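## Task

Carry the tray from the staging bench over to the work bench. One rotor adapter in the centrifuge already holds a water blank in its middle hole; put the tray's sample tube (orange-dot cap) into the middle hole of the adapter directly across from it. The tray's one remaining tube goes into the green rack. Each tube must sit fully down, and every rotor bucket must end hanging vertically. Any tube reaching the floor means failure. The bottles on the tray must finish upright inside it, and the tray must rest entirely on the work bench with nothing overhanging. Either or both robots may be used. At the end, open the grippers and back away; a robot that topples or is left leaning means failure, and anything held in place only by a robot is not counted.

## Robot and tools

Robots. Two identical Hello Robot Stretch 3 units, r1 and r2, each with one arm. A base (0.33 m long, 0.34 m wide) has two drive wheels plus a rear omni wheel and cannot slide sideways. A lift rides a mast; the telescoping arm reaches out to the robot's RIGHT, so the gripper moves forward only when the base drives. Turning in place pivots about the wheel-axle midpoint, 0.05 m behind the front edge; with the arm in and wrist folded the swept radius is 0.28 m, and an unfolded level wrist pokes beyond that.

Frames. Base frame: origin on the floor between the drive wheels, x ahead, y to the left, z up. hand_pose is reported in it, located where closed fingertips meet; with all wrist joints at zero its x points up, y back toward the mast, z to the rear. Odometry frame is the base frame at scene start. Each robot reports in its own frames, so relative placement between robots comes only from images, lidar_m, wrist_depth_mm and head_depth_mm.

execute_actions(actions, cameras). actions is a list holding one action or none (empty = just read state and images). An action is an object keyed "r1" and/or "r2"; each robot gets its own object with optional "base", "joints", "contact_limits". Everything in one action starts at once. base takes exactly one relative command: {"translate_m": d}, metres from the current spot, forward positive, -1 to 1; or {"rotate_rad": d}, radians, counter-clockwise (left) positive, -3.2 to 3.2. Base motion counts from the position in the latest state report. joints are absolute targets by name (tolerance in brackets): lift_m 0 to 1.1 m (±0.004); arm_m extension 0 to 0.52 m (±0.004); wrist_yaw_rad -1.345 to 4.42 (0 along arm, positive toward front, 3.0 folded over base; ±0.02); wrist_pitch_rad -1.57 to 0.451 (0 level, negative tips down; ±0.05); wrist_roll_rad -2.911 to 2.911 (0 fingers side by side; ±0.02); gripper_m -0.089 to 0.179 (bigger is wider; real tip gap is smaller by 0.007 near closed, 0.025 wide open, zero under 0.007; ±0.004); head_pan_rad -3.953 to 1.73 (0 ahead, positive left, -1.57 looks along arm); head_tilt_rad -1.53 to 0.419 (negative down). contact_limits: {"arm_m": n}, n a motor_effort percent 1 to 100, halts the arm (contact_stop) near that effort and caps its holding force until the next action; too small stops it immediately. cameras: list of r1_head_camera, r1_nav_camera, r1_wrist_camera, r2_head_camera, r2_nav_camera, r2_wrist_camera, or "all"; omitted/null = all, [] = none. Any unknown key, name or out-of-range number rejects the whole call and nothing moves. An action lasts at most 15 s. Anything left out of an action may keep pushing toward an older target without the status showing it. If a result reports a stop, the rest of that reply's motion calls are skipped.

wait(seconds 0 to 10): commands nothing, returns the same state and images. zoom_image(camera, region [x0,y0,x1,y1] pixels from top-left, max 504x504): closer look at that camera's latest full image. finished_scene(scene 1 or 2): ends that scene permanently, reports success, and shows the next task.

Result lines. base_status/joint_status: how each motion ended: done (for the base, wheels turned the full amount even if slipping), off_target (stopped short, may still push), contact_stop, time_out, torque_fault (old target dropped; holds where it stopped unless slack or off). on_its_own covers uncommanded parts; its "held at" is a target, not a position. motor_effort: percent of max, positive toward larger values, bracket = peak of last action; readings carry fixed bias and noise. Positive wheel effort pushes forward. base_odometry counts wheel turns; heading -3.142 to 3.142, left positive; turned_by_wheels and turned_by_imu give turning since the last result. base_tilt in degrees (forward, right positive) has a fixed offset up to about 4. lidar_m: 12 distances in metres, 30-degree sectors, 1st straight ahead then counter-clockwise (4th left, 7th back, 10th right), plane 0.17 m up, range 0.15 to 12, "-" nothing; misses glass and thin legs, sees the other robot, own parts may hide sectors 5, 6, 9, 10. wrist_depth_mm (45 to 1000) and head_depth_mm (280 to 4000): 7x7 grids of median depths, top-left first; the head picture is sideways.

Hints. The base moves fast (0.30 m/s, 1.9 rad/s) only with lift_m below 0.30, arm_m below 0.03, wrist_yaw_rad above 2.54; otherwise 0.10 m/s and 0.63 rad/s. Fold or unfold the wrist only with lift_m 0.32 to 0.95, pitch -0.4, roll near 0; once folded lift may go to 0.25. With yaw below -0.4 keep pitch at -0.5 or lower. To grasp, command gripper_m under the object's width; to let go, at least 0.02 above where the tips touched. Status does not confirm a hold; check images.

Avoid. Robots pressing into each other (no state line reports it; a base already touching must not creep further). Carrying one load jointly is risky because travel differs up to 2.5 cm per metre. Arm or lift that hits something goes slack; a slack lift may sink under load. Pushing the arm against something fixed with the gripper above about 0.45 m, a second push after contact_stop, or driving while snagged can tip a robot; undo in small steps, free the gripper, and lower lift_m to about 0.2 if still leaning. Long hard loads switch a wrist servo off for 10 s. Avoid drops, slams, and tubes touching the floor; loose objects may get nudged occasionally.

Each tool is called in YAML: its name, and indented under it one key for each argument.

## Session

execute_actions:
  actions:
    - {"r1":{"joints":{"head_pan_rad":-1.2,"head_tilt_rad":-0.5}},"r2":{"joints":{"head_pan_rad":-1.2,"head_tilt_rad":-0.5}}}
  cameras: ["r1_head_camera","r1_nav_camera","r2_head_camera","r2_nav_camera"]

Scene clock: 1.13 s.
r1.base_odometry: x=+0.000 y=+0.000 heading=+0.000 (m, m, rad; r1's odometry frame)
r1.turned_by_wheels: +0.000 (rad since the last result)
r1.turned_by_imu: +0.000 (rad since the last result)
r1.base_tilt: forward=-1.7 right=+0.4 (deg)
r1.lidar_m: 1.01 0.99 2.88 1.48 2.72 2.67 1.43 1.19 1.19 1.33 2.16 2.13
r1.head_depth_mm: 1389 1452 1537 1626 1732 1662 1353 / 1567 1647 1765 1875 1954 1674 1360 / 1798 1917 2052 2197 2167 1669 1365 / 2105 2246 2450 2612 2152 1684 1367 / 2528 2814 3106 3066 2167 1684 1373 / 3188 3602 - 3143 2198 1686 1373 / 3353 3538 3750 3164 2190 1700 1387
r1.base_status: not commanded
r1.joint_positions: lift_m=+0.371 arm_m=+0.002 wrist_yaw_rad=+2.841 wrist_pitch_rad=-0.596 wrist_roll_rad=+0.001 gripper_m=+0.037 head_pan_rad=-1.193 head_tilt_rad=-0.494
r1.joint_status: all done
r1.motor_effort: left_wheel=-1(1) right_wheel=+0(0) lift_m=+34(35) arm_m=+0(0) wrist_yaw_rad=+1(1) wrist_pitch_rad=+6(6) wrist_roll_rad=+0(1) gripper_m=+0(1) head_pan_rad=-3(37) head_tilt_rad=-6(39) (%)
r1.hand_pose: x=+0.0376 y=+0.0428 z=+0.3459 quat_wxyz=(+0.307, +0.699, +0.104, +0.637) (m; r1's base frame)
r1.wrist_depth_mm: - - - - - - - / - - - - - - - / 774 854 811 839 855 867 869 / 670 - 704 688 698 700 703 / 585 571 609 601 622 614 620 / 516 531 - 525 541 534 530 / 478 - - 477 473 481 474
r2.base_odometry: x=+0.000 y=+0.000 heading=+0.000 (m, m, rad; r2's odometry frame)
r2.turned_by_wheels: +0.000 (rad since the last result)
r2.turned_by_imu: +0.000 (rad since the last result)
r2.base_tilt: forward=-0.2 right=-2.0 (deg)
r2.lidar_m: 1.68 2.09 2.10 0.93 0.71 0.70 0.74 1.08 3.85 1.78 1.52 2.89
r2.head_depth_mm: - - 2563 2668 2016 1577 1291 / - - 2050 2766 2005 1576 1292 / - - 1984 2721 1998 1559 1275 / - - 1966 2575 1921 1558 1279 / 3868 - 1950 2583 1901 1539 1274 / 3661 3970 - 2533 1945 1539 1268 / 3419 3706 3931 2670 1938 1545 1269
r2.base_status: not commanded
r2.joint_positions: lift_m=+0.583 arm_m=+0.000 wrist_yaw_rad=+2.896 wrist_pitch_rad=-0.500 wrist_roll_rad=+0.019 gripper_m=+0.037 head_pan_rad=-1.193 head_tilt_rad=-0.493
r2.joint_status: all done
r2.motor_effort: left_wheel=+0(0) right_wheel=+0(1) lift_m=+38(38) arm_m=+0(0) wrist_yaw_rad=+0(1) wrist_pitch_rad=+7(7) wrist_roll_rad=+1(0) gripper_m=+0(0) head_pan_rad=-2(37) head_tilt_rad=-3(24) (%)
r2.hand_pose: x=+0.0307 y=+0.0619 z=+0.5781 quat_wxyz=(+0.259, +0.707, +0.087, +0.652) (m; r2's base frame)
r2.wrist_depth_mm: - 862 - - - - - / - 927 - - - - - / - - - - - - - / 689 - - - - - - / 740 - 990 978 - 987 - / 768 813 - 854 868 854 856 / 710 717 720 722 719 741 747
pictures: r1_head_camera (sideways: a quarter turn clockwise sets it upright), r1_nav_camera (sideways: a quarter turn counterclockwise sets it upright), r2_head_camera (sideways: a quarter turn clockwise sets it upright), r2_nav_camera (sideways: a quarter turn counterclockwise sets it upright)
camera_calibration (this result's frames):
r1_head_camera: T_world_to_cam=[[-0.116091, 0.412105, -0.90371, 1.19846], [0.947308, 0.319425, 0.0239708, -0.0382845], [0.298546, -0.853309, -0.427473, 0.514006], [0, 0, 0, 1]] pos_world=[0.0219425, -0.043054, 1.3037]
r1_nav_camera: T_world_to_cam=[[0.19504, -0.408935, 0.891477, -1.12524], [-0.907343, -0.420353, 0.00568909, 0.0453784], [0.372408, -0.809985, -0.45303, 0.539023], [0, 0, 0, 1]] pos_world=[0.0599042, -0.00447391, 1.24706]
r2_head_camera: T_world_to_cam=[[-0.212212, 0.41975, -0.882483, 1.16726], [0.915481, 0.401296, -0.0292713, 0.0390673], [0.34185, -0.814108, -0.469433, 0.56444], [0, 0, 0, 1]] pos_world=[0.0189858, -0.0461185, 1.29619]
r2_nav_camera: T_world_to_cam=[[0.173674, -0.393295, 0.90286, -1.13202], [-0.937677, -0.34625, 0.0295411, 0.0281005], [0.300997, -0.851722, -0.428918, 0.525883], [0, 0, 0, 1]] pos_world=[0.0646624, 0.0124175, 1.24679]
Images, in order (width x height): r1_head_camera 896x504, r1_nav_camera 672x504, r2_head_camera 896x504, r2_nav_camera 672x504.

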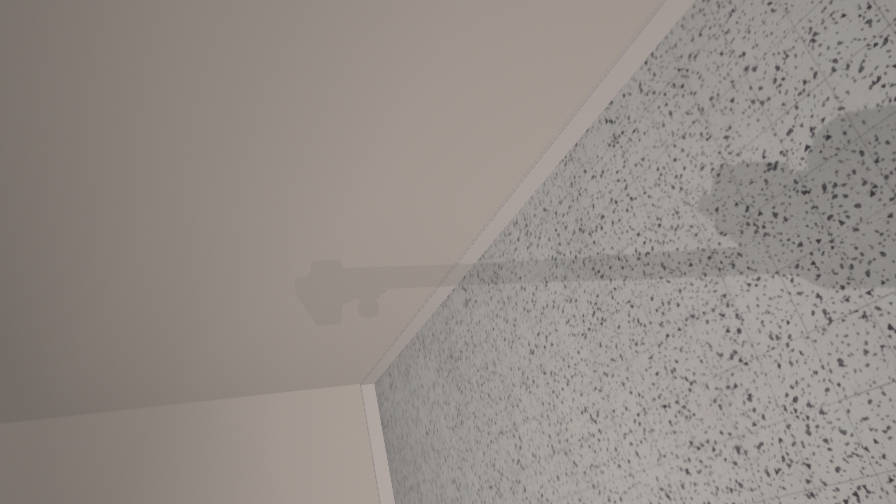

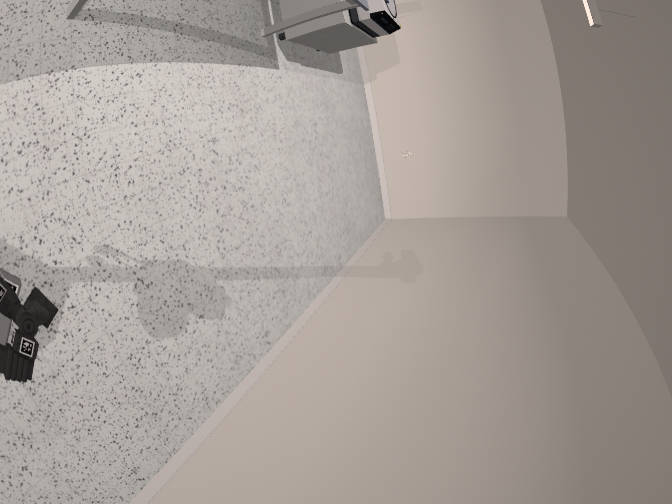

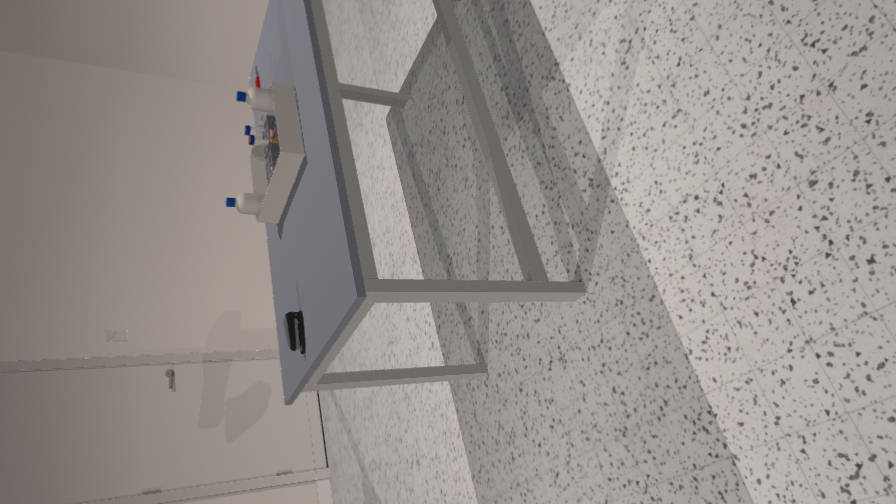

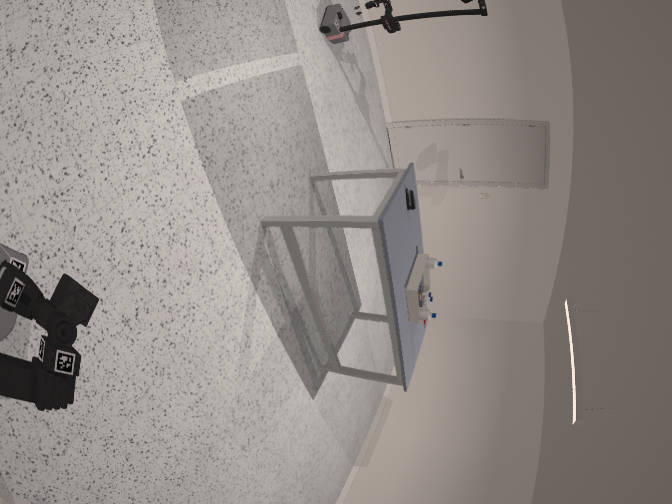

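execute_actions:
  actions:
    - {"r1":{"base":{"rotate_rad":2.18},"joints":{"lift_m":0.28,"wrist_pitch_rad":-0.4,"wrist_yaw_rad":3.0,"head_pan_rad":-1.3,"head_tilt_rad":-0.6}},"r2":{"base":{"rotate_rad":-1.59},"joints":{"lift_m":0.28,"wrist_pitch_rad":-0.4,"wrist_yaw_rad":3.0,"head_pan_rad":-1.57,"head_tilt_rad":-0.9}}}
  cameras: []

execute_actions:
  actions:
    - {"r1":{"base":{"translate_m":1.0}},"r2":{"base":{"translate_m":1.0}}}
  cameras: ["r1_nav_camera","r1_head_camera"]

execute_actions:
  actions:
    - {"r1":{"base":{"translate_m":0.8}},"r2":{"base":{"translate_m":0.8}}}
  cameras: []

execute_actions:
  actions:
    - {"r1":{"base":{"translate_m":0.26},"joints":{"lift_m":0.9,"head_pan_rad":-1.57,"head_tilt_rad":-0.9}},"r2":{"base":{"rotate_rad":2.566},"joints":{"lift_m":0.9}}}
  cameras: []

execute_actions:
  actions:
    - {"r1":{"base":{"rotate_rad":0.25},"joints":{"wrist_yaw_rad":0,"lift_m":0.94}},"r2":{"joints":{"wrist_yaw_rad":0,"lift_m":0.94}}}
  cameras: ["r1_nav_camera","r2_nav_camera"]

execute_actions:
  actions:
    - {"r1":{"joints":{"lift_m":1.02,"wrist_pitch_rad":-1.57,"wrist_roll_rad":1.57,"gripper_m":0.07,"arm_m":0.2}},"r2":{"joints":{"lift_m":1.02,"wrist_pitch_rad":-1.57,"wrist_roll_rad":1.57,"gripper_m":0.07,"arm_m":0.2}}}

Scene clock: 22.33 s.
r1.base_odometry: x=+0.000 y=+0.000 heading=+2.180 (m, m, rad; r1's odometry frame)
r1.turned_by_wheels: +2.180 (rad since the last result)
r1.turned_by_imu: +2.195 (rad since the last result)
r1.base_tilt: forward=-1.6 right=+0.7 (deg)
r1.lidar_m: 2.76 2.24 1.36 1.19 1.19 1.40 2.52 2.12 0.99 1.57 2.80 1.47
r1.head_depth_mm: 2999 3241 3426 2315 1833 1524 1275 / 2985 3273 3495 2527 1911 1531 1275 / 2969 3242 3474 2547 1900 1533 1280 / 3017 3223 3500 2515 1920 1522 1279 / 2954 3215 3013 2563 1897 1536 1288 / 2965 3257 3453 2563 1935 1547 1287 / 3009 3281 3456 2587 1946 1545 1288
r1.base_status: done
r1.joint_positions: lift_m=+0.280 arm_m=+0.002 wrist_yaw_rad=+2.997 wrist_pitch_rad=-0.419 wrist_roll_rad=+0.001 gripper_m=+0.037 head_pan_rad=-1.293 head_tilt_rad=-0.593
r1.joint_status: all done
r1.motor_effort: left_wheel=-3(9) right_wheel=+1(7) lift_m=+30(30) arm_m=+0(0) wrist_yaw_rad=+2(1) wrist_pitch_rad=+10(10) wrist_roll_rad=+0(0) gripper_m=-1(1) head_pan_rad=-2(13) head_tilt_rad=-4(21) (%)
r1.hand_pose: x=+0.0110 y=+0.0752 z=+0.2926 quat_wxyz=(+0.197, +0.700, +0.097, +0.679) (m; r1's base frame)
r1.wrist_depth_mm: 974 - - - - - - / - - - - - - - / 904 897 946 959 976 986 - / 705 716 728 733 729 746 765 / 581 593 - 602 622 610 626 / 487 517 - 517 519 523 516 / - - - - 435 445 445
r2.base_odometry: x=+0.000 y=+0.000 heading=-1.590 (m, m, rad; r2's odometry frame)
r2.turned_by_wheels: -1.590 (rad since the last result)
r2.turned_by_imu: -1.574 (rad since the last result)
r2.base_tilt: forward=-0.1 right=-2.0 (deg)
r2.lidar_m: 1.78 1.53 2.88 1.68 2.06 2.15 0.93 0.71 0.70 0.74 1.07 3.71
r2.head_depth_mm: 614 693 798 941 1147 1245 1112 / 656 748 873 1041 1294 1244 1120 / 704 813 956 1169 1378 1240 1147 / 757 886 1061 1326 1408 1240 - / 823 974 1191 1537 1407 1237 1099 / 902 1084 1366 1595 1406 1231 1099 / 992 1221 1589 1632 1401 1234 1095
r2.base_status: done
r2.joint_positions: lift_m=+0.280 arm_m=+0.000 wrist_yaw_rad=+2.998 wrist_pitch_rad=-0.421 wrist_roll_rad=+0.019 gripper_m=+0.037 head_pan_rad=-1.563 head_tilt_rad=-0.889
r2.joint_status: all done
r2.motor_effort: left_wheel=+4(13) right_wheel=-3(7) lift_m=+33(34) arm_m=-1(0) wrist_yaw_rad=+1(2) wrist_pitch_rad=+12(13) wrist_roll_rad=+1(1) gripper_m=+1(1) head_pan_rad=-2(23) head_tilt_rad=-3(21) (%)
r2.hand_pose: x=+0.0108 y=+0.0767 z=+0.2922 quat_wxyz=(+0.198, +0.707, +0.096, +0.673) (m; r2's base frame)
r2.wrist_depth_mm: - - - - - - - / - - - - - - - / - - - - - - - / 752 751 760 792 784 804 799 / 595 605 645 618 621 625 641 / 507 519 - 538 543 541 533 / 449 - - - 437 451 455
pictures: none
No camera images: the call's "cameras" was empty. Leave "cameras" out to get every camera's image.

Scene clock: 27.43 s.
r1.base_odometry: x=-0.572 y=+0.820 heading=+2.180 (m, m, rad; r1's odometry frame)
r1.turned_by_wheels: +0.000 (rad since the last result)
r1.turned_by_imu: +0.003 (rad since the last result)
r1.base_tilt: forward=-1.7 right=+0.7 (deg)
r1.lidar_m: 1.77 2.72 1.59 1.42 1.42 1.68 3.02 1.62 1.95 3.33 0.65 1.48
r1.head_depth_mm: 2812 3001 3214 2492 1887 1517 1271 / 2793 3047 3286 2526 1909 1524 1272 / 2782 3001 3276 2519 1912 1536 1280 / 2796 3068 3245 2424 1909 1542 1280 / 2710 3003 3167 2239 1850 1530 1283 / 2798 3088 3291 1069 897 1417 1060 / 2817 3091 3341 1069 804 1463 1286
r1.base_status: done
r1.joint_positions: lift_m=+0.280 arm_m=+0.002 wrist_yaw_rad=+2.998 wrist_pitch_rad=-0.419 wrist_roll_rad=+0.001 gripper_m=+0.037 head_pan_rad=-1.293 head_tilt_rad=-0.593
r1.joint_status: not commanded
r1.motor_effort: left_wheel=-3(5) right_wheel=+1(6) lift_m=+30(30) arm_m=+0(0) wrist_yaw_rad=+2(2) wrist_pitch_rad=+9(10) wrist_roll_rad=+0(1) gripper_m=+0(0) head_pan_rad=-2(2) head_tilt_rad=-5(5) (%)
r1.hand_pose: x=+0.0109 y=+0.0753 z=+0.2927 quat_wxyz=(+0.197, +0.700, +0.097, +0.679) (m; r1's base frame)
r1.wrist_depth_mm: - - - - - - - / - - - - - - - / 912 903 950 966 975 996 - / 714 703 724 743 748 763 771 / 584 582 - 599 620 609 618 / 490 505 - 524 518 511 518 / - - - - 442 441 443
r2.base_odometry: x=-0.019 y=-1.000 heading=-1.590 (m, m, rad; r2's odometry frame)
r2.turned_by_wheels: +0.000 (rad since the last result)
r2.turned_by_imu: -0.001 (rad since the last result)
r2.base_tilt: forward=+0.0 right=-2.0 (deg)
r2.lidar_m: 1.04 0.81 0.78 3.74 2.32 3.88 1.67 1.28 1.26 1.33 1.92 3.42
r2.head_depth_mm: 1132 1281 1467 1618 1432 1247 1111 / 1213 1371 1603 1657 1418 1242 1123 / 1294 1498 1760 1649 1417 1238 1151 / 1396 1630 1879 1652 1413 1236 - / 1511 1796 1969 1642 1412 1237 1097 / 1644 1991 1964 1641 1411 1228 1093 / 1819 2183 1959 1629 1403 1233 1098
r2.base_status: done
r2.joint_positions: lift_m=+0.280 arm_m=+0.000 wrist_yaw_rad=+2.999 wrist_pitch_rad=-0.421 wrist_roll_rad=+0.019 gripper_m=+0.037 head_pan_rad=-1.563 head_tilt_rad=-0.889
r2.joint_status: not commanded
r2.motor_effort: left_wheel=+4(18) right_wheel=-3(6) lift_m=+34(34) arm_m=+0(0) wrist_yaw_rad=+2(2) wrist_pitch_rad=+12(12) wrist_roll_rad=+0(0) gripper_m=+1(1) head_pan_rad=-2(2) head_tilt_rad=-3(4) (%)
r2.hand_pose: x=+0.0107 y=+0.0767 z=+0.2922 quat_wxyz=(+0.198, +0.707, +0.096, +0.673) (m; r2's base frame)
r2.wrist_depth_mm: - - - - - - - / - - - - - - - / 968 - - - 964 947 705 / 743 745 762 777 784 791 812 / 598 603 644 624 645 632 649 / 504 507 - 533 553 529 538 / 436 - - - 437 457 449
pictures: r1_head_camera (sideways: a quarter turn clockwise sets it upright), r1_nav_camera (sideways: a quarter turn counterclockwise sets it upright)
camera_calibration (this result's frames):
r1_head_camera: T_world_to_cam=[[-0.0981821, 0.505982, -0.856938, 1.13734], [0.975155, 0.220739, 0.0186098, -0.0314721], [0.198576, -0.83382, -0.515084, 0.628615], [0, 0, 0, 1]] pos_world=[0.0175287, -0.0443747, 1.299]
r1_nav_camera: T_world_to_cam=[[0.176683, -0.509455, 0.842163, -1.06081], [-0.944857, -0.327484, 0.000120258, 0.0528576], [0.275734, -0.795745, -0.539223, 0.651763], [0, 0, 0, 1]] pos_world=[0.0576573, -0.00449063, 1.24482]
Images, in order (width x height): r1_head_camera 896x504, r1_nav_camera 672x504.

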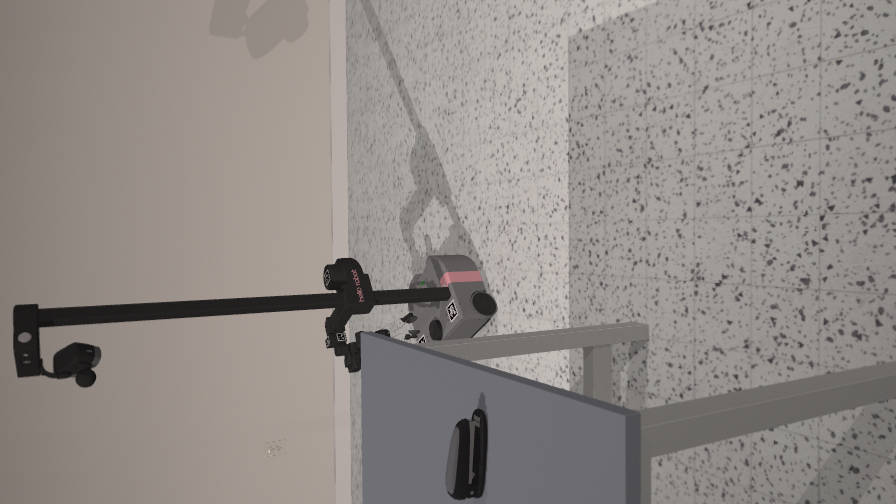

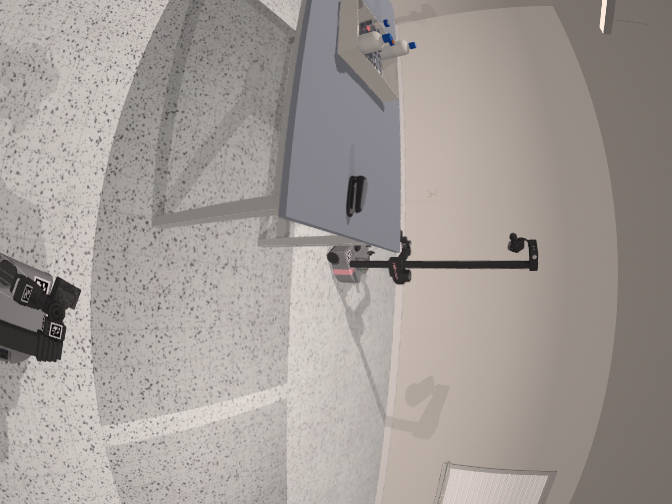

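Scene clock: 31.87 s.
r1.base_odometry: x=-1.030 y=+1.477 heading=+2.180 (m, m, rad; r1's odometry frame)
r1.turned_by_wheels: +0.000 (rad since the last result)
r1.turned_by_imu: +0.002 (rad since the last result)
r1.base_tilt: forward=-1.6 right=+0.6 (deg)
r1.lidar_m: 0.98 2.96 1.82 1.58 1.59 1.89 3.42 2.32 0.66 1.08 1.08 1.00
r1.head_depth_mm: 2628 2894 3111 1046 787 631 1221 / 2636 2866 3094 1050 789 635 1220 / 2627 2891 3091 1057 791 635 1223 / 2623 2777 3019 1036 741 637 1222 / 1200 2903 3170 1021 690 637 1225 / 2607 2881 3142 989 794 640 1229 / 2663 2904 3166 956 799 642 1231
r1.base_status: done
r1.joint_positions: lift_m=+0.280 arm_m=+0.002 wrist_yaw_rad=+2.998 wrist_pitch_rad=-0.419 wrist_roll_rad=+0.001 gripper_m=+0.037 head_pan_rad=-1.293 head_tilt_rad=-0.593
r1.joint_status: not commanded
r1.motor_effort: left_wheel=-3(4) right_wheel=+2(6) lift_m=+30(30) arm_m=+0(1) wrist_yaw_rad=+1(2) wrist_pitch_rad=+9(9) wrist_roll_rad=+1(0) gripper_m=+0(1) head_pan_rad=-2(2) head_tilt_rad=-4(5) (%)
r1.hand_pose: x=+0.0109 y=+0.0753 z=+0.2927 quat_wxyz=(+0.197, +0.700, +0.097, +0.679) (m; r1's base frame)
r1.wrist_depth_mm: - - - - - - - / - - - - - - - / 941 889 943 943 972 - - / 692 711 726 734 746 762 742 / 582 577 - 593 627 618 630 / 487 509 - 521 524 513 522 / - - - - 431 444 445
r2.base_odometry: x=-0.034 y=-1.800 heading=-1.590 (m, m, rad; r2's odometry frame)
r2.turned_by_wheels: +0.000 (rad since the last result)
r2.turned_by_imu: -0.001 (rad since the last result)
r2.base_tilt: forward=+0.0 right=-2.0 (deg)
r2.lidar_m: 0.45 0.35 0.34 0.36 0.52 2.52 2.26 1.74 1.70 1.81 2.61 2.75
r2.head_depth_mm: 1541 1750 1912 1657 1419 1256 1110 / 1635 1880 2003 1665 1432 1242 1117 / 1767 2021 1973 1645 1417 1243 1151 / 1911 2217 1982 1642 1415 1237 - / 2053 2346 1977 1644 1415 1228 1100 / 2276 2422 1949 1644 1415 1231 1105 / 2482 2429 1962 1626 1402 1224 1099
r2.base_status: done
r2.joint_positions: lift_m=+0.280 arm_m=+0.000 wrist_yaw_rad=+2.999 wrist_pitch_rad=-0.420 wrist_roll_rad=+0.019 gripper_m=+0.037 head_pan_rad=-1.563 head_tilt_rad=-0.889
r2.joint_status: not commanded
r2.motor_effort: left_wheel=+4(17) right_wheel=-3(6) lift_m=+34(34) arm_m=+0(1) wrist_yaw_rad=+0(1) wrist_pitch_rad=+12(12) wrist_roll_rad=+1(0) gripper_m=+1(1) head_pan_rad=-2(2) head_tilt_rad=-3(4) (%)
r2.hand_pose: x=+0.0107 y=+0.0767 z=+0.2923 quat_wxyz=(+0.198, +0.707, +0.096, +0.673) (m; r2's base frame)
r2.wrist_depth_mm: 619 - - - - - - / 670 - - - - - - / 883 - - - - - - / 759 737 697 492 454 797 810 / 613 609 643 624 580 408 378 / 497 500 - 537 542 527 502 / 447 - - - 439 455 458
pictures: none
No camera images: the call's "cameras" was empty. Leave "cameras" out to get every camera's image.

Scene clock: 38.33 s.
r1.base_odometry: x=-1.178 y=+1.690 heading=+2.179 (m, m, rad; r1's odometry frame)
r1.turned_by_wheels: +0.000 (rad since the last result)
r1.turned_by_imu: +0.000 (rad since the last result)
r1.base_tilt: forward=-1.7 right=+0.6 (deg)
r1.lidar_m: 2.71 2.71 1.89 1.64 1.65 1.97 3.56 0.85 1.16 1.02 1.02 0.72
r1.head_depth_mm: 3022 1104 863 724 - 1232 1130 / 2958 1109 863 707 - 1236 1132 / 2880 1099 837 689 634 - - / 2793 1105 760 676 635 - - / 2742 2716 812 676 - 1227 1131 / 2669 2706 782 666 609 1255 1128 / 2550 1370 820 693 601 1258 1134
r1.base_status: done
r1.joint_positions: lift_m=+0.900 arm_m=+0.002 wrist_yaw_rad=+2.998 wrist_pitch_rad=-0.418 wrist_roll_rad=+0.001 gripper_m=+0.037 head_pan_rad=-1.563 head_tilt_rad=-0.889
r1.joint_status: all done
r1.motor_effort: left_wheel=-3(9) right_wheel=+2(5) lift_m=+39(42) arm_m=-1(1) wrist_yaw_rad=+2(1) wrist_pitch_rad=+9(9) wrist_roll_rad=+1(0) gripper_m=+0(0) head_pan_rad=-3(21) head_tilt_rad=-7(35) (%)
r1.hand_pose: x=+0.0108 y=+0.0753 z=+0.9125 quat_wxyz=(+0.196, +0.700, +0.097, +0.679) (m; r1's base frame)
r1.wrist_depth_mm: - - - - - - - / - - - - - - - / - - - - - - - / - - - - - - - / - - - - - - - / - - - - - - - / - - - - - - -
r2.base_odometry: x=-0.034 y=-1.800 heading=+0.976 (m, m, rad; r2's odometry frame)
r2.turned_by_wheels: +2.566 (rad since the last result)
r2.turned_by_imu: +2.539 (rad since the last result)
r2.base_tilt: forward=-0.2 right=-2.2 (deg)
r2.lidar_m: 2.53 2.42 1.76 1.70 1.77 2.42 2.76 0.49 0.35 0.34 0.35 0.48
r2.head_depth_mm: 2726 1000 799 713 - 1205 1111 / 2749 996 654 683 - 1202 1126 / 2721 898 742 678 - - - / 2708 921 771 680 - 1228 - / 2724 839 772 677 - 1213 1107 / 2798 981 769 661 603 1197 1097 / 2849 976 789 658 602 1188 1096
r2.base_status: done
r2.joint_positions: lift_m=+0.900 arm_m=+0.000 wrist_yaw_rad=+2.999 wrist_pitch_rad=-0.420 wrist_roll_rad=+0.019 gripper_m=+0.037 head_pan_rad=-1.563 head_tilt_rad=-0.889
r2.joint_status: all done
r2.motor_effort: left_wheel=-5(13) right_wheel=+2(7) lift_m=+43(45) arm_m=+0(1) wrist_yaw_rad=+1(2) wrist_pitch_rad=+12(12) wrist_roll_rad=+1(1) gripper_m=+0(1) head_pan_rad=-2(2) head_tilt_rad=-4(4) (%)
r2.hand_pose: x=+0.0107 y=+0.0768 z=+0.9121 quat_wxyz=(+0.198, +0.707, +0.096, +0.673) (m; r2's base frame)
r2.wrist_depth_mm: - - - - - - - / - - - - - - - / - - - - - - - / - - - - - - - / - - - - - - - / - - - - - - - / - - - - - - -
pictures: none
No camera images: the call's "cameras" was empty. Leave "cameras" out to get every camera's image.

Scene clock: 40.83 s.
r1.base_odometry: x=-1.178 y=+1.690 heading=+2.429 (m, m, rad; r1's odometry frame)
r1.turned_by_wheels: +0.250 (rad since the last result)
r1.turned_by_imu: +0.252 (rad since the last result)
r1.base_tilt: forward=-1.7 right=+0.5 (deg)
r1.lidar_m: 2.71 2.31 1.71 1.64 1.72 2.42 2.56 0.84 1.05 1.02 1.06 0.72
r1.head_depth_mm: 2713 2684 814 - - - 1098 / 2687 2681 786 664 - - 1112 / 2753 2698 836 - - - 1110 / 2580 1068 802 - 615 1280 1128 / 2690 1065 791 679 616 1279 1128 / 2719 2725 866 711 616 1283 1135 / 2726 2722 870 713 617 1278 1125
r1.base_status: done
r1.joint_positions: lift_m=+0.940 arm_m=+0.002 wrist_yaw_rad=+0.003 wrist_pitch_rad=-0.417 wrist_roll_rad=+0.001 gripper_m=+0.037 head_pan_rad=-1.563 head_tilt_rad=-0.889
r1.joint_status: all done
r1.motor_effort: left_wheel=-3(6) right_wheel=+2(4) lift_m=+39(39) arm_m=-1(0) wrist_yaw_rad=-2(2) wrist_pitch_rad=+9(9) wrist_roll_rad=+0(0) gripper_m=-1(1) head_pan_rad=-2(3) head_tilt_rad=-7(6) (%)
r1.hand_pose: x=-0.0208 y=-0.3712 z=+0.9527 quat_wxyz=(+0.692, +0.148, -0.692, -0.146) (m; r1's base frame)
r1.wrist_depth_mm: - - - - - - - / - - - 679 - - - / 673 689 700 625 672 705 751 / 525 543 517 515 510 335 577 / 439 440 445 373 363 362 466 / 369 366 360 376 375 385 388 / 317 320 324 328 327 332 335
r2.base_odometry: x=-0.034 y=-1.800 heading=+0.976 (m, m, rad; r2's odometry frame)
r2.turned_by_wheels: +0.000 (rad since the last result)
r2.turned_by_imu: +0.000 (rad since the last result)
r2.base_tilt: forward=-0.1 right=-2.0 (deg)
r2.lidar_m: 2.52 2.41 1.77 1.70 1.77 2.42 2.75 0.49 0.35 0.34 0.35 0.48
r2.head_depth_mm: 2731 999 825 - - - 1113 / 2761 1001 737 - - 1183 1114 / 2736 904 765 - - 1178 1130 / 2738 921 772 664 606 1187 1128 / 2695 835 773 663 606 1209 1101 / 2806 982 766 658 604 1196 1097 / 2839 978 788 658 603 1185 1098
r2.base_status: not commanded
r2.joint_positions: lift_m=+0.940 arm_m=+0.000 wrist_yaw_rad=+0.002 wrist_pitch_rad=-0.420 wrist_roll_rad=+0.019 gripper_m=+0.037 head_pan_rad=-1.563 head_tilt_rad=-0.889
r2.joint_status: all done
r2.motor_effort: left_wheel=-4(5) right_wheel=+2(2) lift_m=+43(45) arm_m=-1(0) wrist_yaw_rad=-2(0) wrist_pitch_rad=+11(12) wrist_roll_rad=+1(0) gripper_m=+1(1) head_pan_rad=-2(2) head_tilt_rad=-3(4) (%)
r2.hand_pose: x=-0.0210 y=-0.3693 z=+0.9521 quat_wxyz=(+0.685, +0.147, -0.698, -0.148) (m; r2's base frame)
r2.wrist_depth_mm: - - - - - - - / - - - - - - - / 742 746 619 680 798 801 - / 557 542 510 501 541 600 608 / 447 432 469 371 439 476 483 / 379 369 365 378 407 400 399 / 325 329 325 334 329 337 345
pictures: r1_nav_camera (sideways: a quarter turn counterclockwise sets it upright), r2_nav_camera (sideways: a quarter turn counterclockwise sets it upright)
camera_calibration (this result's frames):
r1_nav_camera: T_world_to_cam=[[0.0360328, -0.760308, 0.648562, -0.80762], [-0.997997, -0.0611461, -0.0162348, 0.0744711], [0.0520005, -0.646678, -0.760989, 0.94159], [0, 0, 0, 1]] pos_world=[0.0544596, -0.000581484, 1.24154]
r2_nav_camera: T_world_to_cam=[[0.0217633, -0.744518, 0.667248, -0.823944], [-0.999323, 0.00361145, 0.0366241, 0.0192726], [-0.029677, -0.667593, -0.743935, 0.937711], [0, 0, 0, 1]] pos_world=[0.0650197, 0.0124985, 1.24666]
Images, in order (width x height): r1_nav_camera 672x504, r2_nav_camera 672x504.

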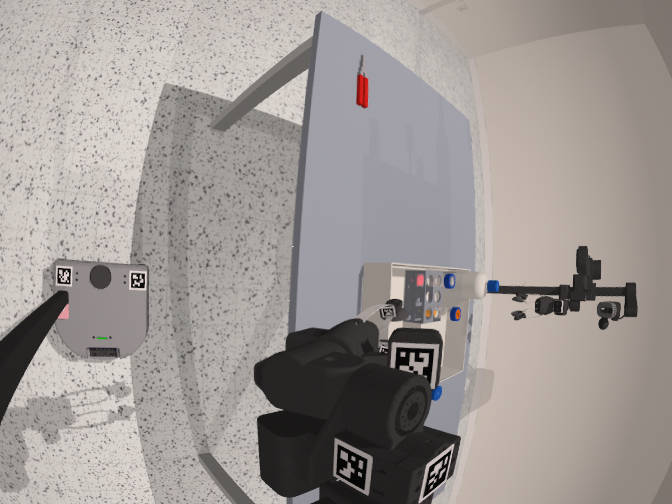

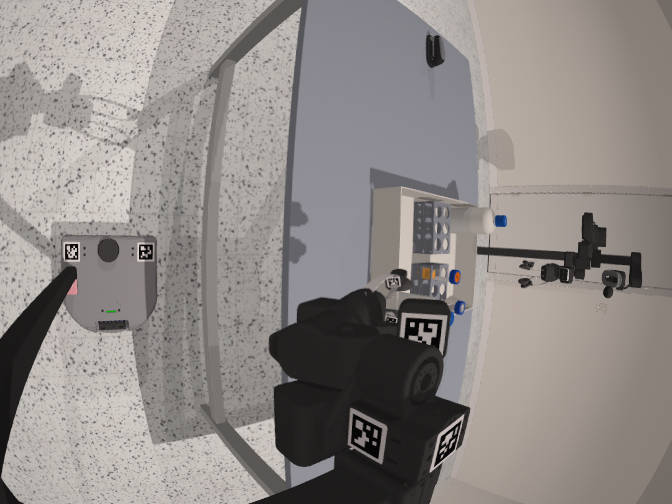

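Scene clock: 43.53 s.
r1.base_odometry: x=-1.178 y=+1.690 heading=+2.429 (m, m, rad; r1's odometry frame)
r1.turned_by_wheels: +0.000 (rad since the last result)
r1.turned_by_imu: +0.000 (rad since the last result)
r1.base_tilt: forward=-1.8 right=+0.6 (deg)
r1.lidar_m: 2.71 2.30 1.71 1.64 1.71 2.41 2.56 0.85 1.05 1.02 1.06 0.72
r1.head_depth_mm: 2758 1023 876 673 613 1275 1132 / - - - 664 612 1274 1125 / - - - 674 613 1279 1130 / 2576 829 - 676 614 1274 1133 / 2743 1066 809 679 615 1281 1133 / 2711 2716 868 709 615 1280 1133 / 2708 2701 868 711 615 1276 1132
r1.base_status: not commanded
r1.joint_positions: lift_m=+1.020 arm_m=+0.200 wrist_yaw_rad=+0.002 wrist_pitch_rad=-1.563 wrist_roll_rad=+1.567 gripper_m=+0.070 head_pan_rad=-1.563 head_tilt_rad=-0.889
r1.joint_status: all done
r1.motor_effort: left_wheel=-3(3) right_wheel=+2(2) lift_m=+39(38) arm_m=+4(5) wrist_yaw_rad=-1(2) wrist_pitch_rad=-4(9) wrist_roll_rad=+2(1) gripper_m=+0(82) head_pan_rad=-3(2) head_tilt_rad=-7(7) (%)
r1.hand_pose: x=-0.0216 y=-0.3223 z=+0.9021 quat_wxyz=(+0.002, +0.002, -0.710, -0.705) (m; r1's base frame)
r1.wrist_depth_mm: 235 279 281 281 - 995 972 / 242 290 291 289 - - - / 302 298 301 - - - - / 314 308 309 - - - - / 327 319 320 - - - - / 282 329 336 - - - - / 354 347 347 - - - -
r2.base_odometry: x=-0.034 y=-1.800 heading=+0.976 (m, m, rad; r2's odometry frame)
r2.turned_by_wheels: +0.000 (rad since the last result)
r2.turned_by_imu: +0.000 (rad since the last result)
r2.base_tilt: forward=-0.1 right=-2.0 (deg)
r2.lidar_m: 2.52 2.42 1.77 1.70 1.77 2.42 2.76 0.49 0.35 0.34 0.35 0.48
r2.head_depth_mm: - 968 761 670 597 1245 1105 / - - 654 667 596 1202 1118 / - - - 665 609 1194 1124 / 2687 1200 769 664 605 1199 1125 / 2741 839 772 662 605 1214 1095 / 2838 983 768 658 603 1193 1102 / 2809 974 788 658 603 1193 1098
r2.base_status: not commanded
r2.joint_positions: lift_m=+1.020 arm_m=+0.200 wrist_yaw_rad=+0.001 wrist_pitch_rad=-1.549 wrist_roll_rad=+1.566 gripper_m=+0.070 head_pan_rad=-1.563 head_tilt_rad=-0.889
r2.joint_status: all done
joint sent to its limit — the command would take r2.wrist_pitch_rad past its lower limit, so that joint was sent only as far as its limit.
r2.motor_effort: left_wheel=-4(4) right_wheel=+2(3) lift_m=+44(46) arm_m=+4(3) wrist_yaw_rad=+0(2) wrist_pitch_rad=-5(10) wrist_roll_rad=+1(1) gripper_m=+1(81) head_pan_rad=-2(2) head_tilt_rad=-4(3) (%)
r2.hand_pose: x=-0.0216 y=-0.3257 z=+0.9018 quat_wxyz=(+0.002, +0.002, -0.714, -0.700) (m; r2's base frame)
r2.wrist_depth_mm: 284 283 283 285 - - - / 239 287 291 292 - - - / 240 294 294 298 - - - / 255 299 299 302 - - - / 260 306 306 311 - - - / 269 308 313 318 - - - / 295 318 321 325 - - -
pictures: r1_head_camera (sideways: a quarter turn clockwise sets it upright), r1_nav_camera (sideways: a quarter turn counterclockwise sets it upright), r1_wrist_camera, r2_head_camera (sideways: a quarter turn clockwise sets it upright), r2_nav_camera (sideways: a quarter turn counterclockwise sets it upright), r2_wrist_camera
camera_calibration (this result's frames):
r1_head_camera: T_world_to_cam=[[0.038657, 0.741498, -0.669841, 0.89263], [0.998725, -0.0504548, 0.00178484, -0.00970777], [-0.0324732, -0.669055, -0.742503, 0.925855], [0, 0, 0, 1]] pos_world=[0.0052545, -0.0429246, 1.28539]
r1_nav_camera: T_world_to_cam=[[0.0360315, -0.760396, 0.648459, -0.807486], [-0.997997, -0.0611414, -0.016242, 0.0744805], [0.0519981, -0.646575, -0.761076, 0.941703], [0, 0, 0, 1]] pos_world=[0.0544595, -0.000573447, 1.24154]
r1_wrist_camera: T_world_to_cam=[[-0.0481704, 0.99858, -0.0227524, 0.33778], [0.978791, 0.0517323, 0.198223, -0.115814], [0.199118, -0.0127214, -0.979893, 1.04801], [0, 0, 0, 1]] pos_world=[-0.0790504, -0.317976, 1.05758]
r2_head_camera: T_world_to_cam=[[-0.0480217, 0.772271, -0.633476, 0.841679], [0.998606, 0.0510388, -0.0134797, 0.0179902], [0.0219219, -0.63324, -0.773645, 0.962118], [0, 0, 0, 1]] pos_world=[0.00136237, -0.0416708, 1.27776]
r2_nav_camera: T_world_to_cam=[[0.0217632, -0.744518, 0.667248, -0.823944], [-0.999323, 0.00361157, 0.0366241, 0.0192726], [-0.0296771, -0.667593, -0.743935, 0.937711], [0, 0, 0, 1]] pos_world=[0.0650197, 0.0124985, 1.24666]
r2_wrist_camera: T_world_to_cam=[[0.00296411, 0.999991, 0.00300529, 0.323818], [0.991711, -0.00332557, 0.128442, -0.0555397], [0.12845, 0.00259966, -0.991713, 1.05701], [0, 0, 0, 1]] pos_world=[-0.0816543, -0.326748, 1.05441]
Images, in order (width x height): r1_head_camera 896x504, r1_nav_camera 672x504, r1_wrist_camera 644x364, r2_head_camera 896x504, r2_nav_camera 672x504, r2_wrist_camera 644x364.

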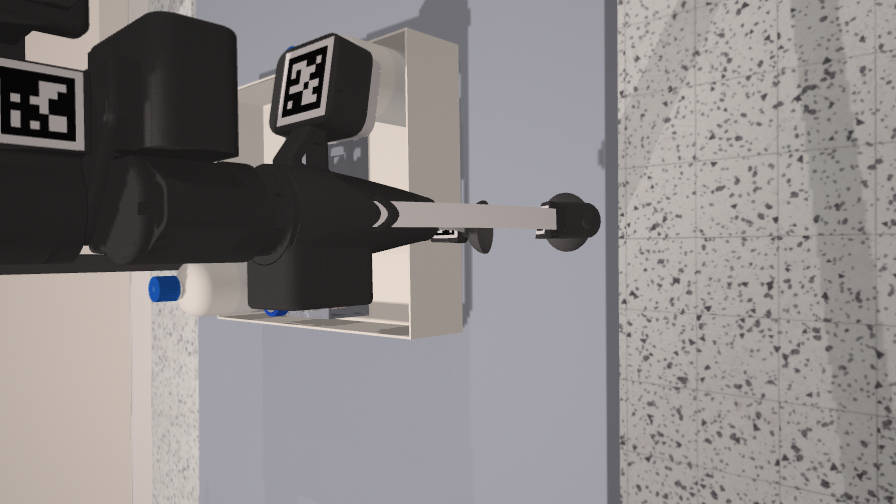

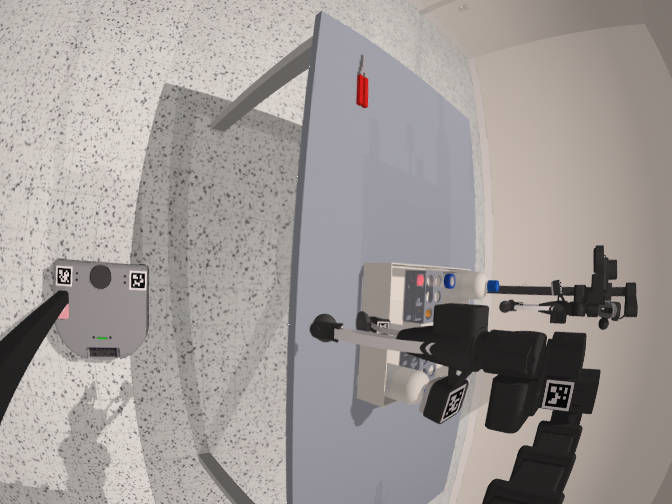

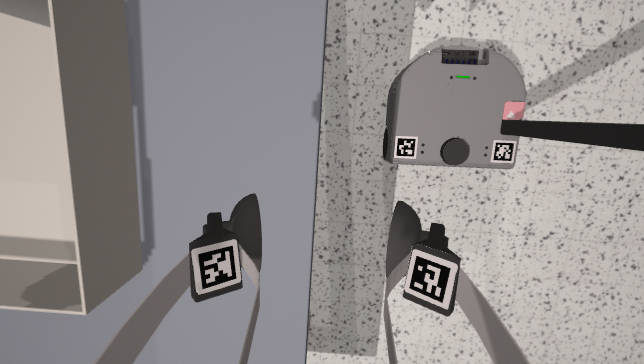

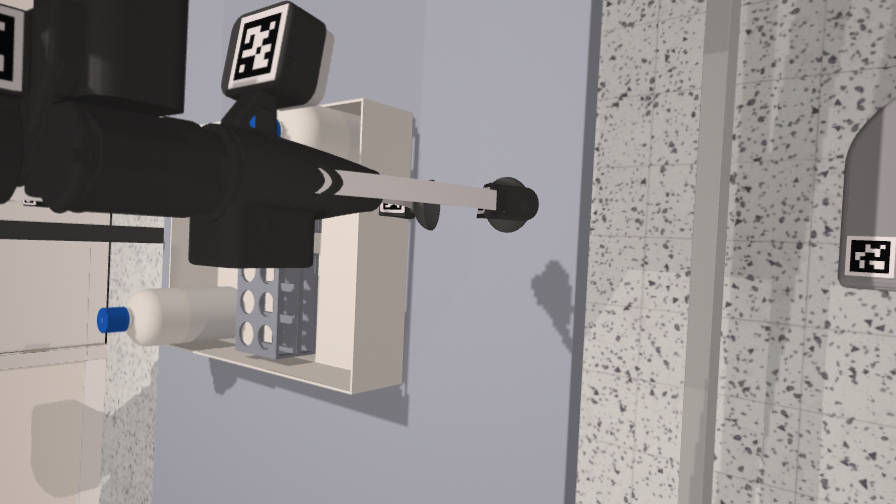

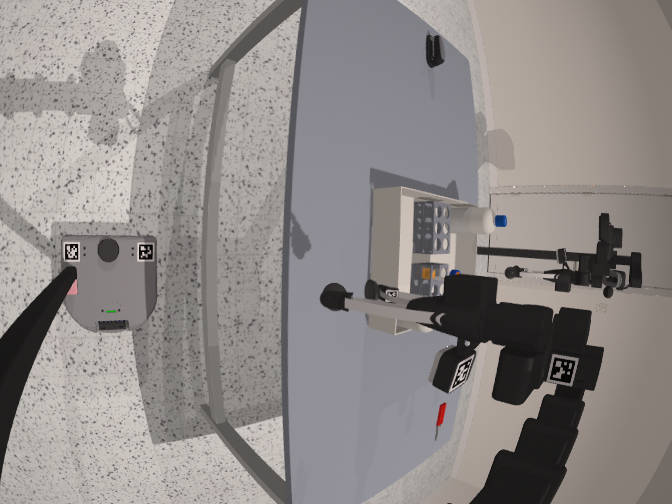

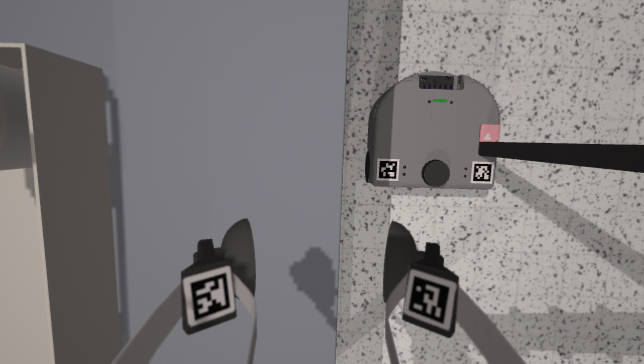

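execute_actions:
  actions:
    - {"r1":{"base":{"translate_m":-0.04},"joints":{"arm_m":0.375}},"r2":{"base":{"translate_m":0.05},"joints":{"arm_m":0.40}}}

Scene clock: 59.37 s.
r1.base_odometry: x=-1.148 y=+1.664 heading=+2.429 (m, m, rad; r1's odometry frame)
r1.turned_by_wheels: +0.000 (rad since the last result)
r1.turned_by_imu: -0.001 (rad since the last result)
r1.base_tilt: forward=-1.5 right=+0.7 (deg)
r1.lidar_m: 2.75 2.31 1.72 1.65 1.72 2.42 2.52 0.81 1.05 1.02 1.06 0.76
r1.head_depth_mm: 2805 2638 860 707 613 1276 1129 / 2756 1061 623 661 614 1276 1130 / 2827 928 824 674 615 1271 1125 / - - 800 673 614 1275 1128 / 2712 841 802 673 614 1283 1128 / 2731 2686 863 693 617 1289 1131 / 2729 2699 868 711 617 1284 1128
r1.base_status: done
r1.joint_positions: lift_m=+1.020 arm_m=+0.375 wrist_yaw_rad=+0.001 wrist_pitch_rad=-1.563 wrist_roll_rad=+1.567 gripper_m=+0.070 head_pan_rad=-1.563 head_tilt_rad=-0.889
r1.joint_status: all done
r1.motor_effort: left_wheel=-3(7) right_wheel=+1(2) lift_m=+39(39) arm_m=+4(5) wrist_yaw_rad=-1(1) wrist_pitch_rad=-4(4) wrist_roll_rad=+2(2) gripper_m=-1(0) head_pan_rad=-3(3) head_tilt_rad=-6(7) (%)
r1.hand_pose: x=-0.0216 y=-0.4971 z=+0.9021 quat_wxyz=(+0.002, +0.001, -0.709, -0.705) (m; r1's base frame)
r1.wrist_depth_mm: 227 253 143 206 272 270 990 / 236 283 287 282 283 277 999 / 268 287 297 293 291 287 - / 268 305 306 303 300 299 - / 261 293 316 313 307 - - / 272 298 330 330 327 - - / 273 276 294 334 332 - -
r2.base_odometry: x=-0.006 y=-1.758 heading=+0.976 (m, m, rad; r2's odometry frame)
r2.turned_by_wheels: +0.000 (rad since the last result)
r2.turned_by_imu: +0.000 (rad since the last result)
r2.base_tilt: forward=+0.1 right=-2.1 (deg)
r2.lidar_m: 2.47 2.43 1.77 1.70 1.77 2.41 2.80 0.49 0.35 0.34 0.35 0.48
r2.head_depth_mm: 2735 1001 782 667 597 1244 1109 / 2662 922 639 664 597 1201 1114 / - 920 753 665 608 1199 1135 / 2730 860 768 663 605 1195 1129 / 2781 921 770 663 604 1208 1101 / 2817 981 792 661 603 1191 1103 / 2805 973 788 657 601 1192 1102
r2.base_status: done
r2.joint_positions: lift_m=+1.020 arm_m=+0.400 wrist_yaw_rad=+0.001 wrist_pitch_rad=-1.550 wrist_roll_rad=+1.567 gripper_m=+0.070 head_pan_rad=-1.563 head_tilt_rad=-0.889
r2.joint_status: all done
r2.motor_effort: left_wheel=-4(8) right_wheel=+2(6) lift_m=+43(43) arm_m=+4(3) wrist_yaw_rad=-1(1) wrist_pitch_rad=-4(5) wrist_roll_rad=+1(1) gripper_m=+1(1) head_pan_rad=-2(2) head_tilt_rad=-4(3) (%)
r2.hand_pose: x=-0.0216 y=-0.5256 z=+0.9019 quat_wxyz=(+0.002, +0.001, -0.714, -0.700) (m; r2's base frame)
r2.wrist_depth_mm: 248 260 144 152 285 286 - / 229 259 160 216 291 294 - / 232 265 292 295 300 297 - / 262 294 297 299 303 304 - / 260 275 305 305 310 311 - / 247 279 312 314 - 319 - / 255 285 316 320 324 326 -
pictures: r1_head_camera (sideways: a quarter turn clockwise sets it upright), r1_nav_camera (sideways: a quarter turn counterclockwise sets it upright), r1_wrist_camera, r2_head_camera (sideways: a quarter turn clockwise sets it upright), r2_nav_camera (sideways: a quarter turn counterclockwise sets it upright), r2_wrist_camera
camera_calibration (this result's frames):
r1_head_camera: T_world_to_cam=[[0.0386571, 0.741512, -0.669825, 0.89261], [0.998725, -0.0504551, 0.00178365, -0.00970621], [-0.0324735, -0.66904, -0.742517, 0.925873], [0, 0, 0, 1]] pos_world=[0.00525449, -0.0429243, 1.28539]
r1_nav_camera: T_world_to_cam=[[0.0360315, -0.76041, 0.648444, -0.807466], [-0.997997, -0.0611408, -0.0162431, 0.074482], [0.0519978, -0.646559, -0.761089, 0.941721], [0, 0, 0, 1]] pos_world=[0.0544595, -0.00057221, 1.24154]
r1_wrist_camera: T_world_to_cam=[[-0.0474849, 0.998627, -0.0221162, 0.511833], [0.978826, 0.050934, 0.198258, -0.107205], [0.199112, -0.0122337, -0.9799, 1.04605], [0, 0, 0, 1]] pos_world=[-0.0790421, -0.492873, 1.0576]
r2_head_camera: T_world_to_cam=[[-0.0480124, 0.772271, -0.633476, 0.841679], [0.998606, 0.0510267, -0.0134796, 0.0179901], [0.0219143, -0.63324, -0.773645, 0.962118], [0, 0, 0, 1]] pos_world=[0.00136187, -0.0416708, 1.27776]
r2_nav_camera: T_world_to_cam=[[0.0217542, -0.744518, 0.667248, -0.823944], [-0.999323, 0.0036236, 0.0366241, 0.0192726], [-0.0296851, -0.667593, -0.743935, 0.937711], [0, 0, 0, 1]] pos_world=[0.0650198, 0.0124978, 1.24666]
r2_wrist_camera: T_world_to_cam=[[0.00376198, 0.999986, 0.00360445, 0.523137], [0.991707, -0.00419383, 0.128448, -0.0566745], [0.128462, 0.00309134, -0.99171, 1.0578], [0, 0, 0, 1]] pos_world=[-0.0816503, -0.526638, 1.05442]
Images, in order (width x height): r1_head_camera 896x504, r1_nav_camera 672x504, r1_wrist_camera 644x364, r2_head_camera 896x504, r2_nav_camera 672x504, r2_wrist_camera 644x364.

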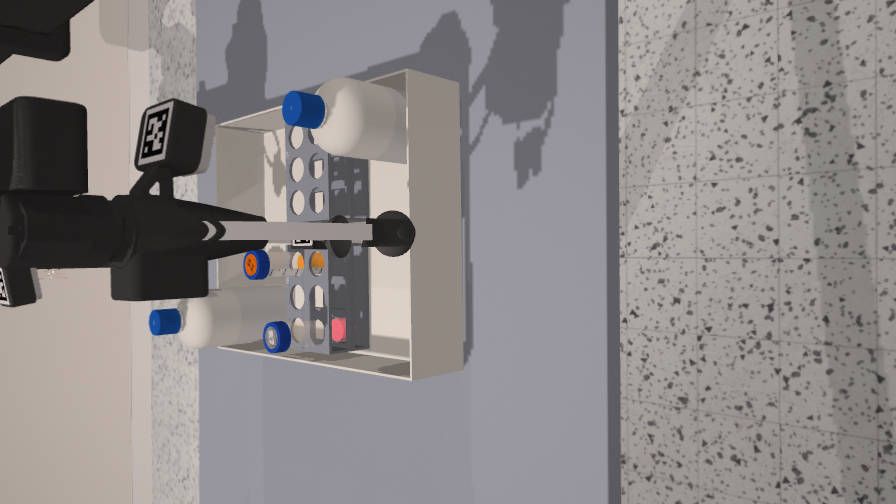

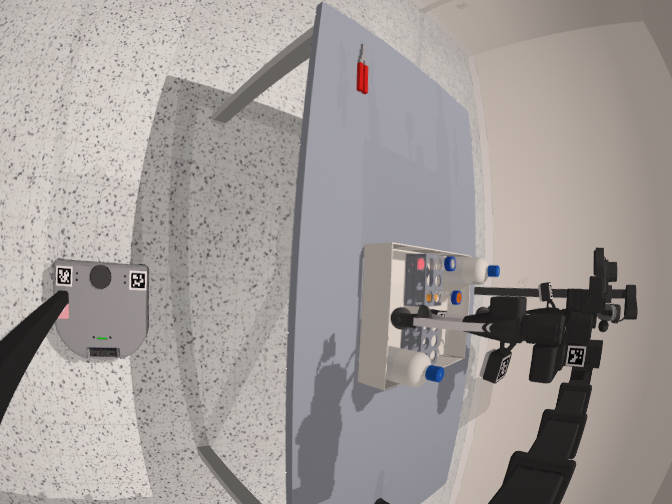

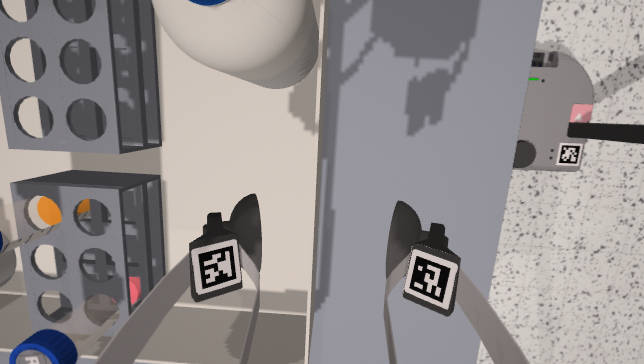

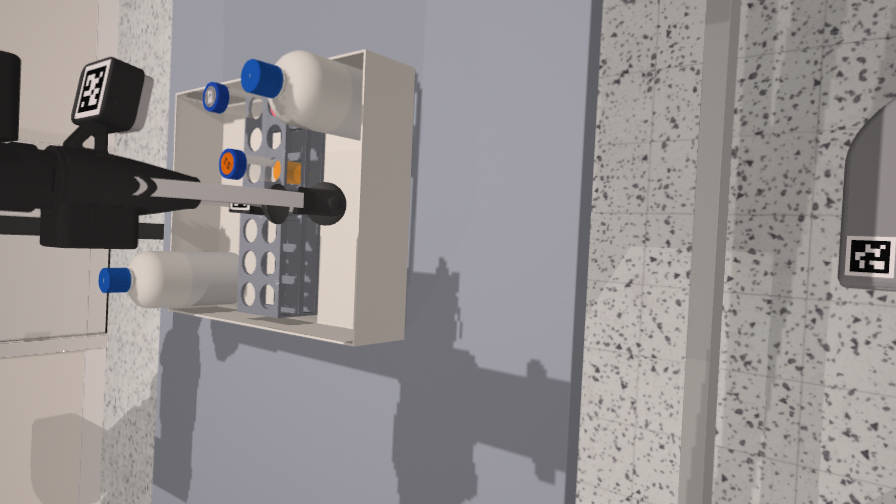

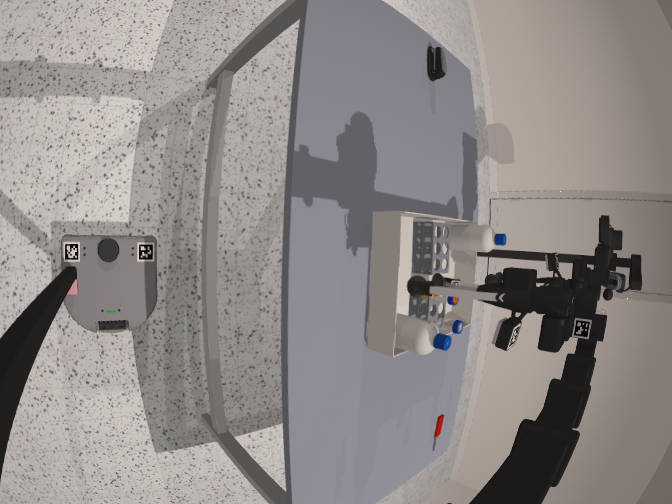

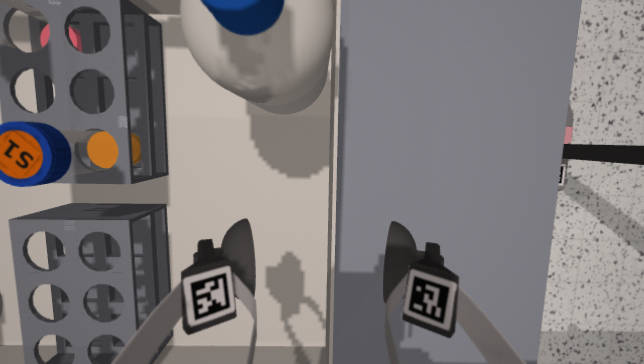

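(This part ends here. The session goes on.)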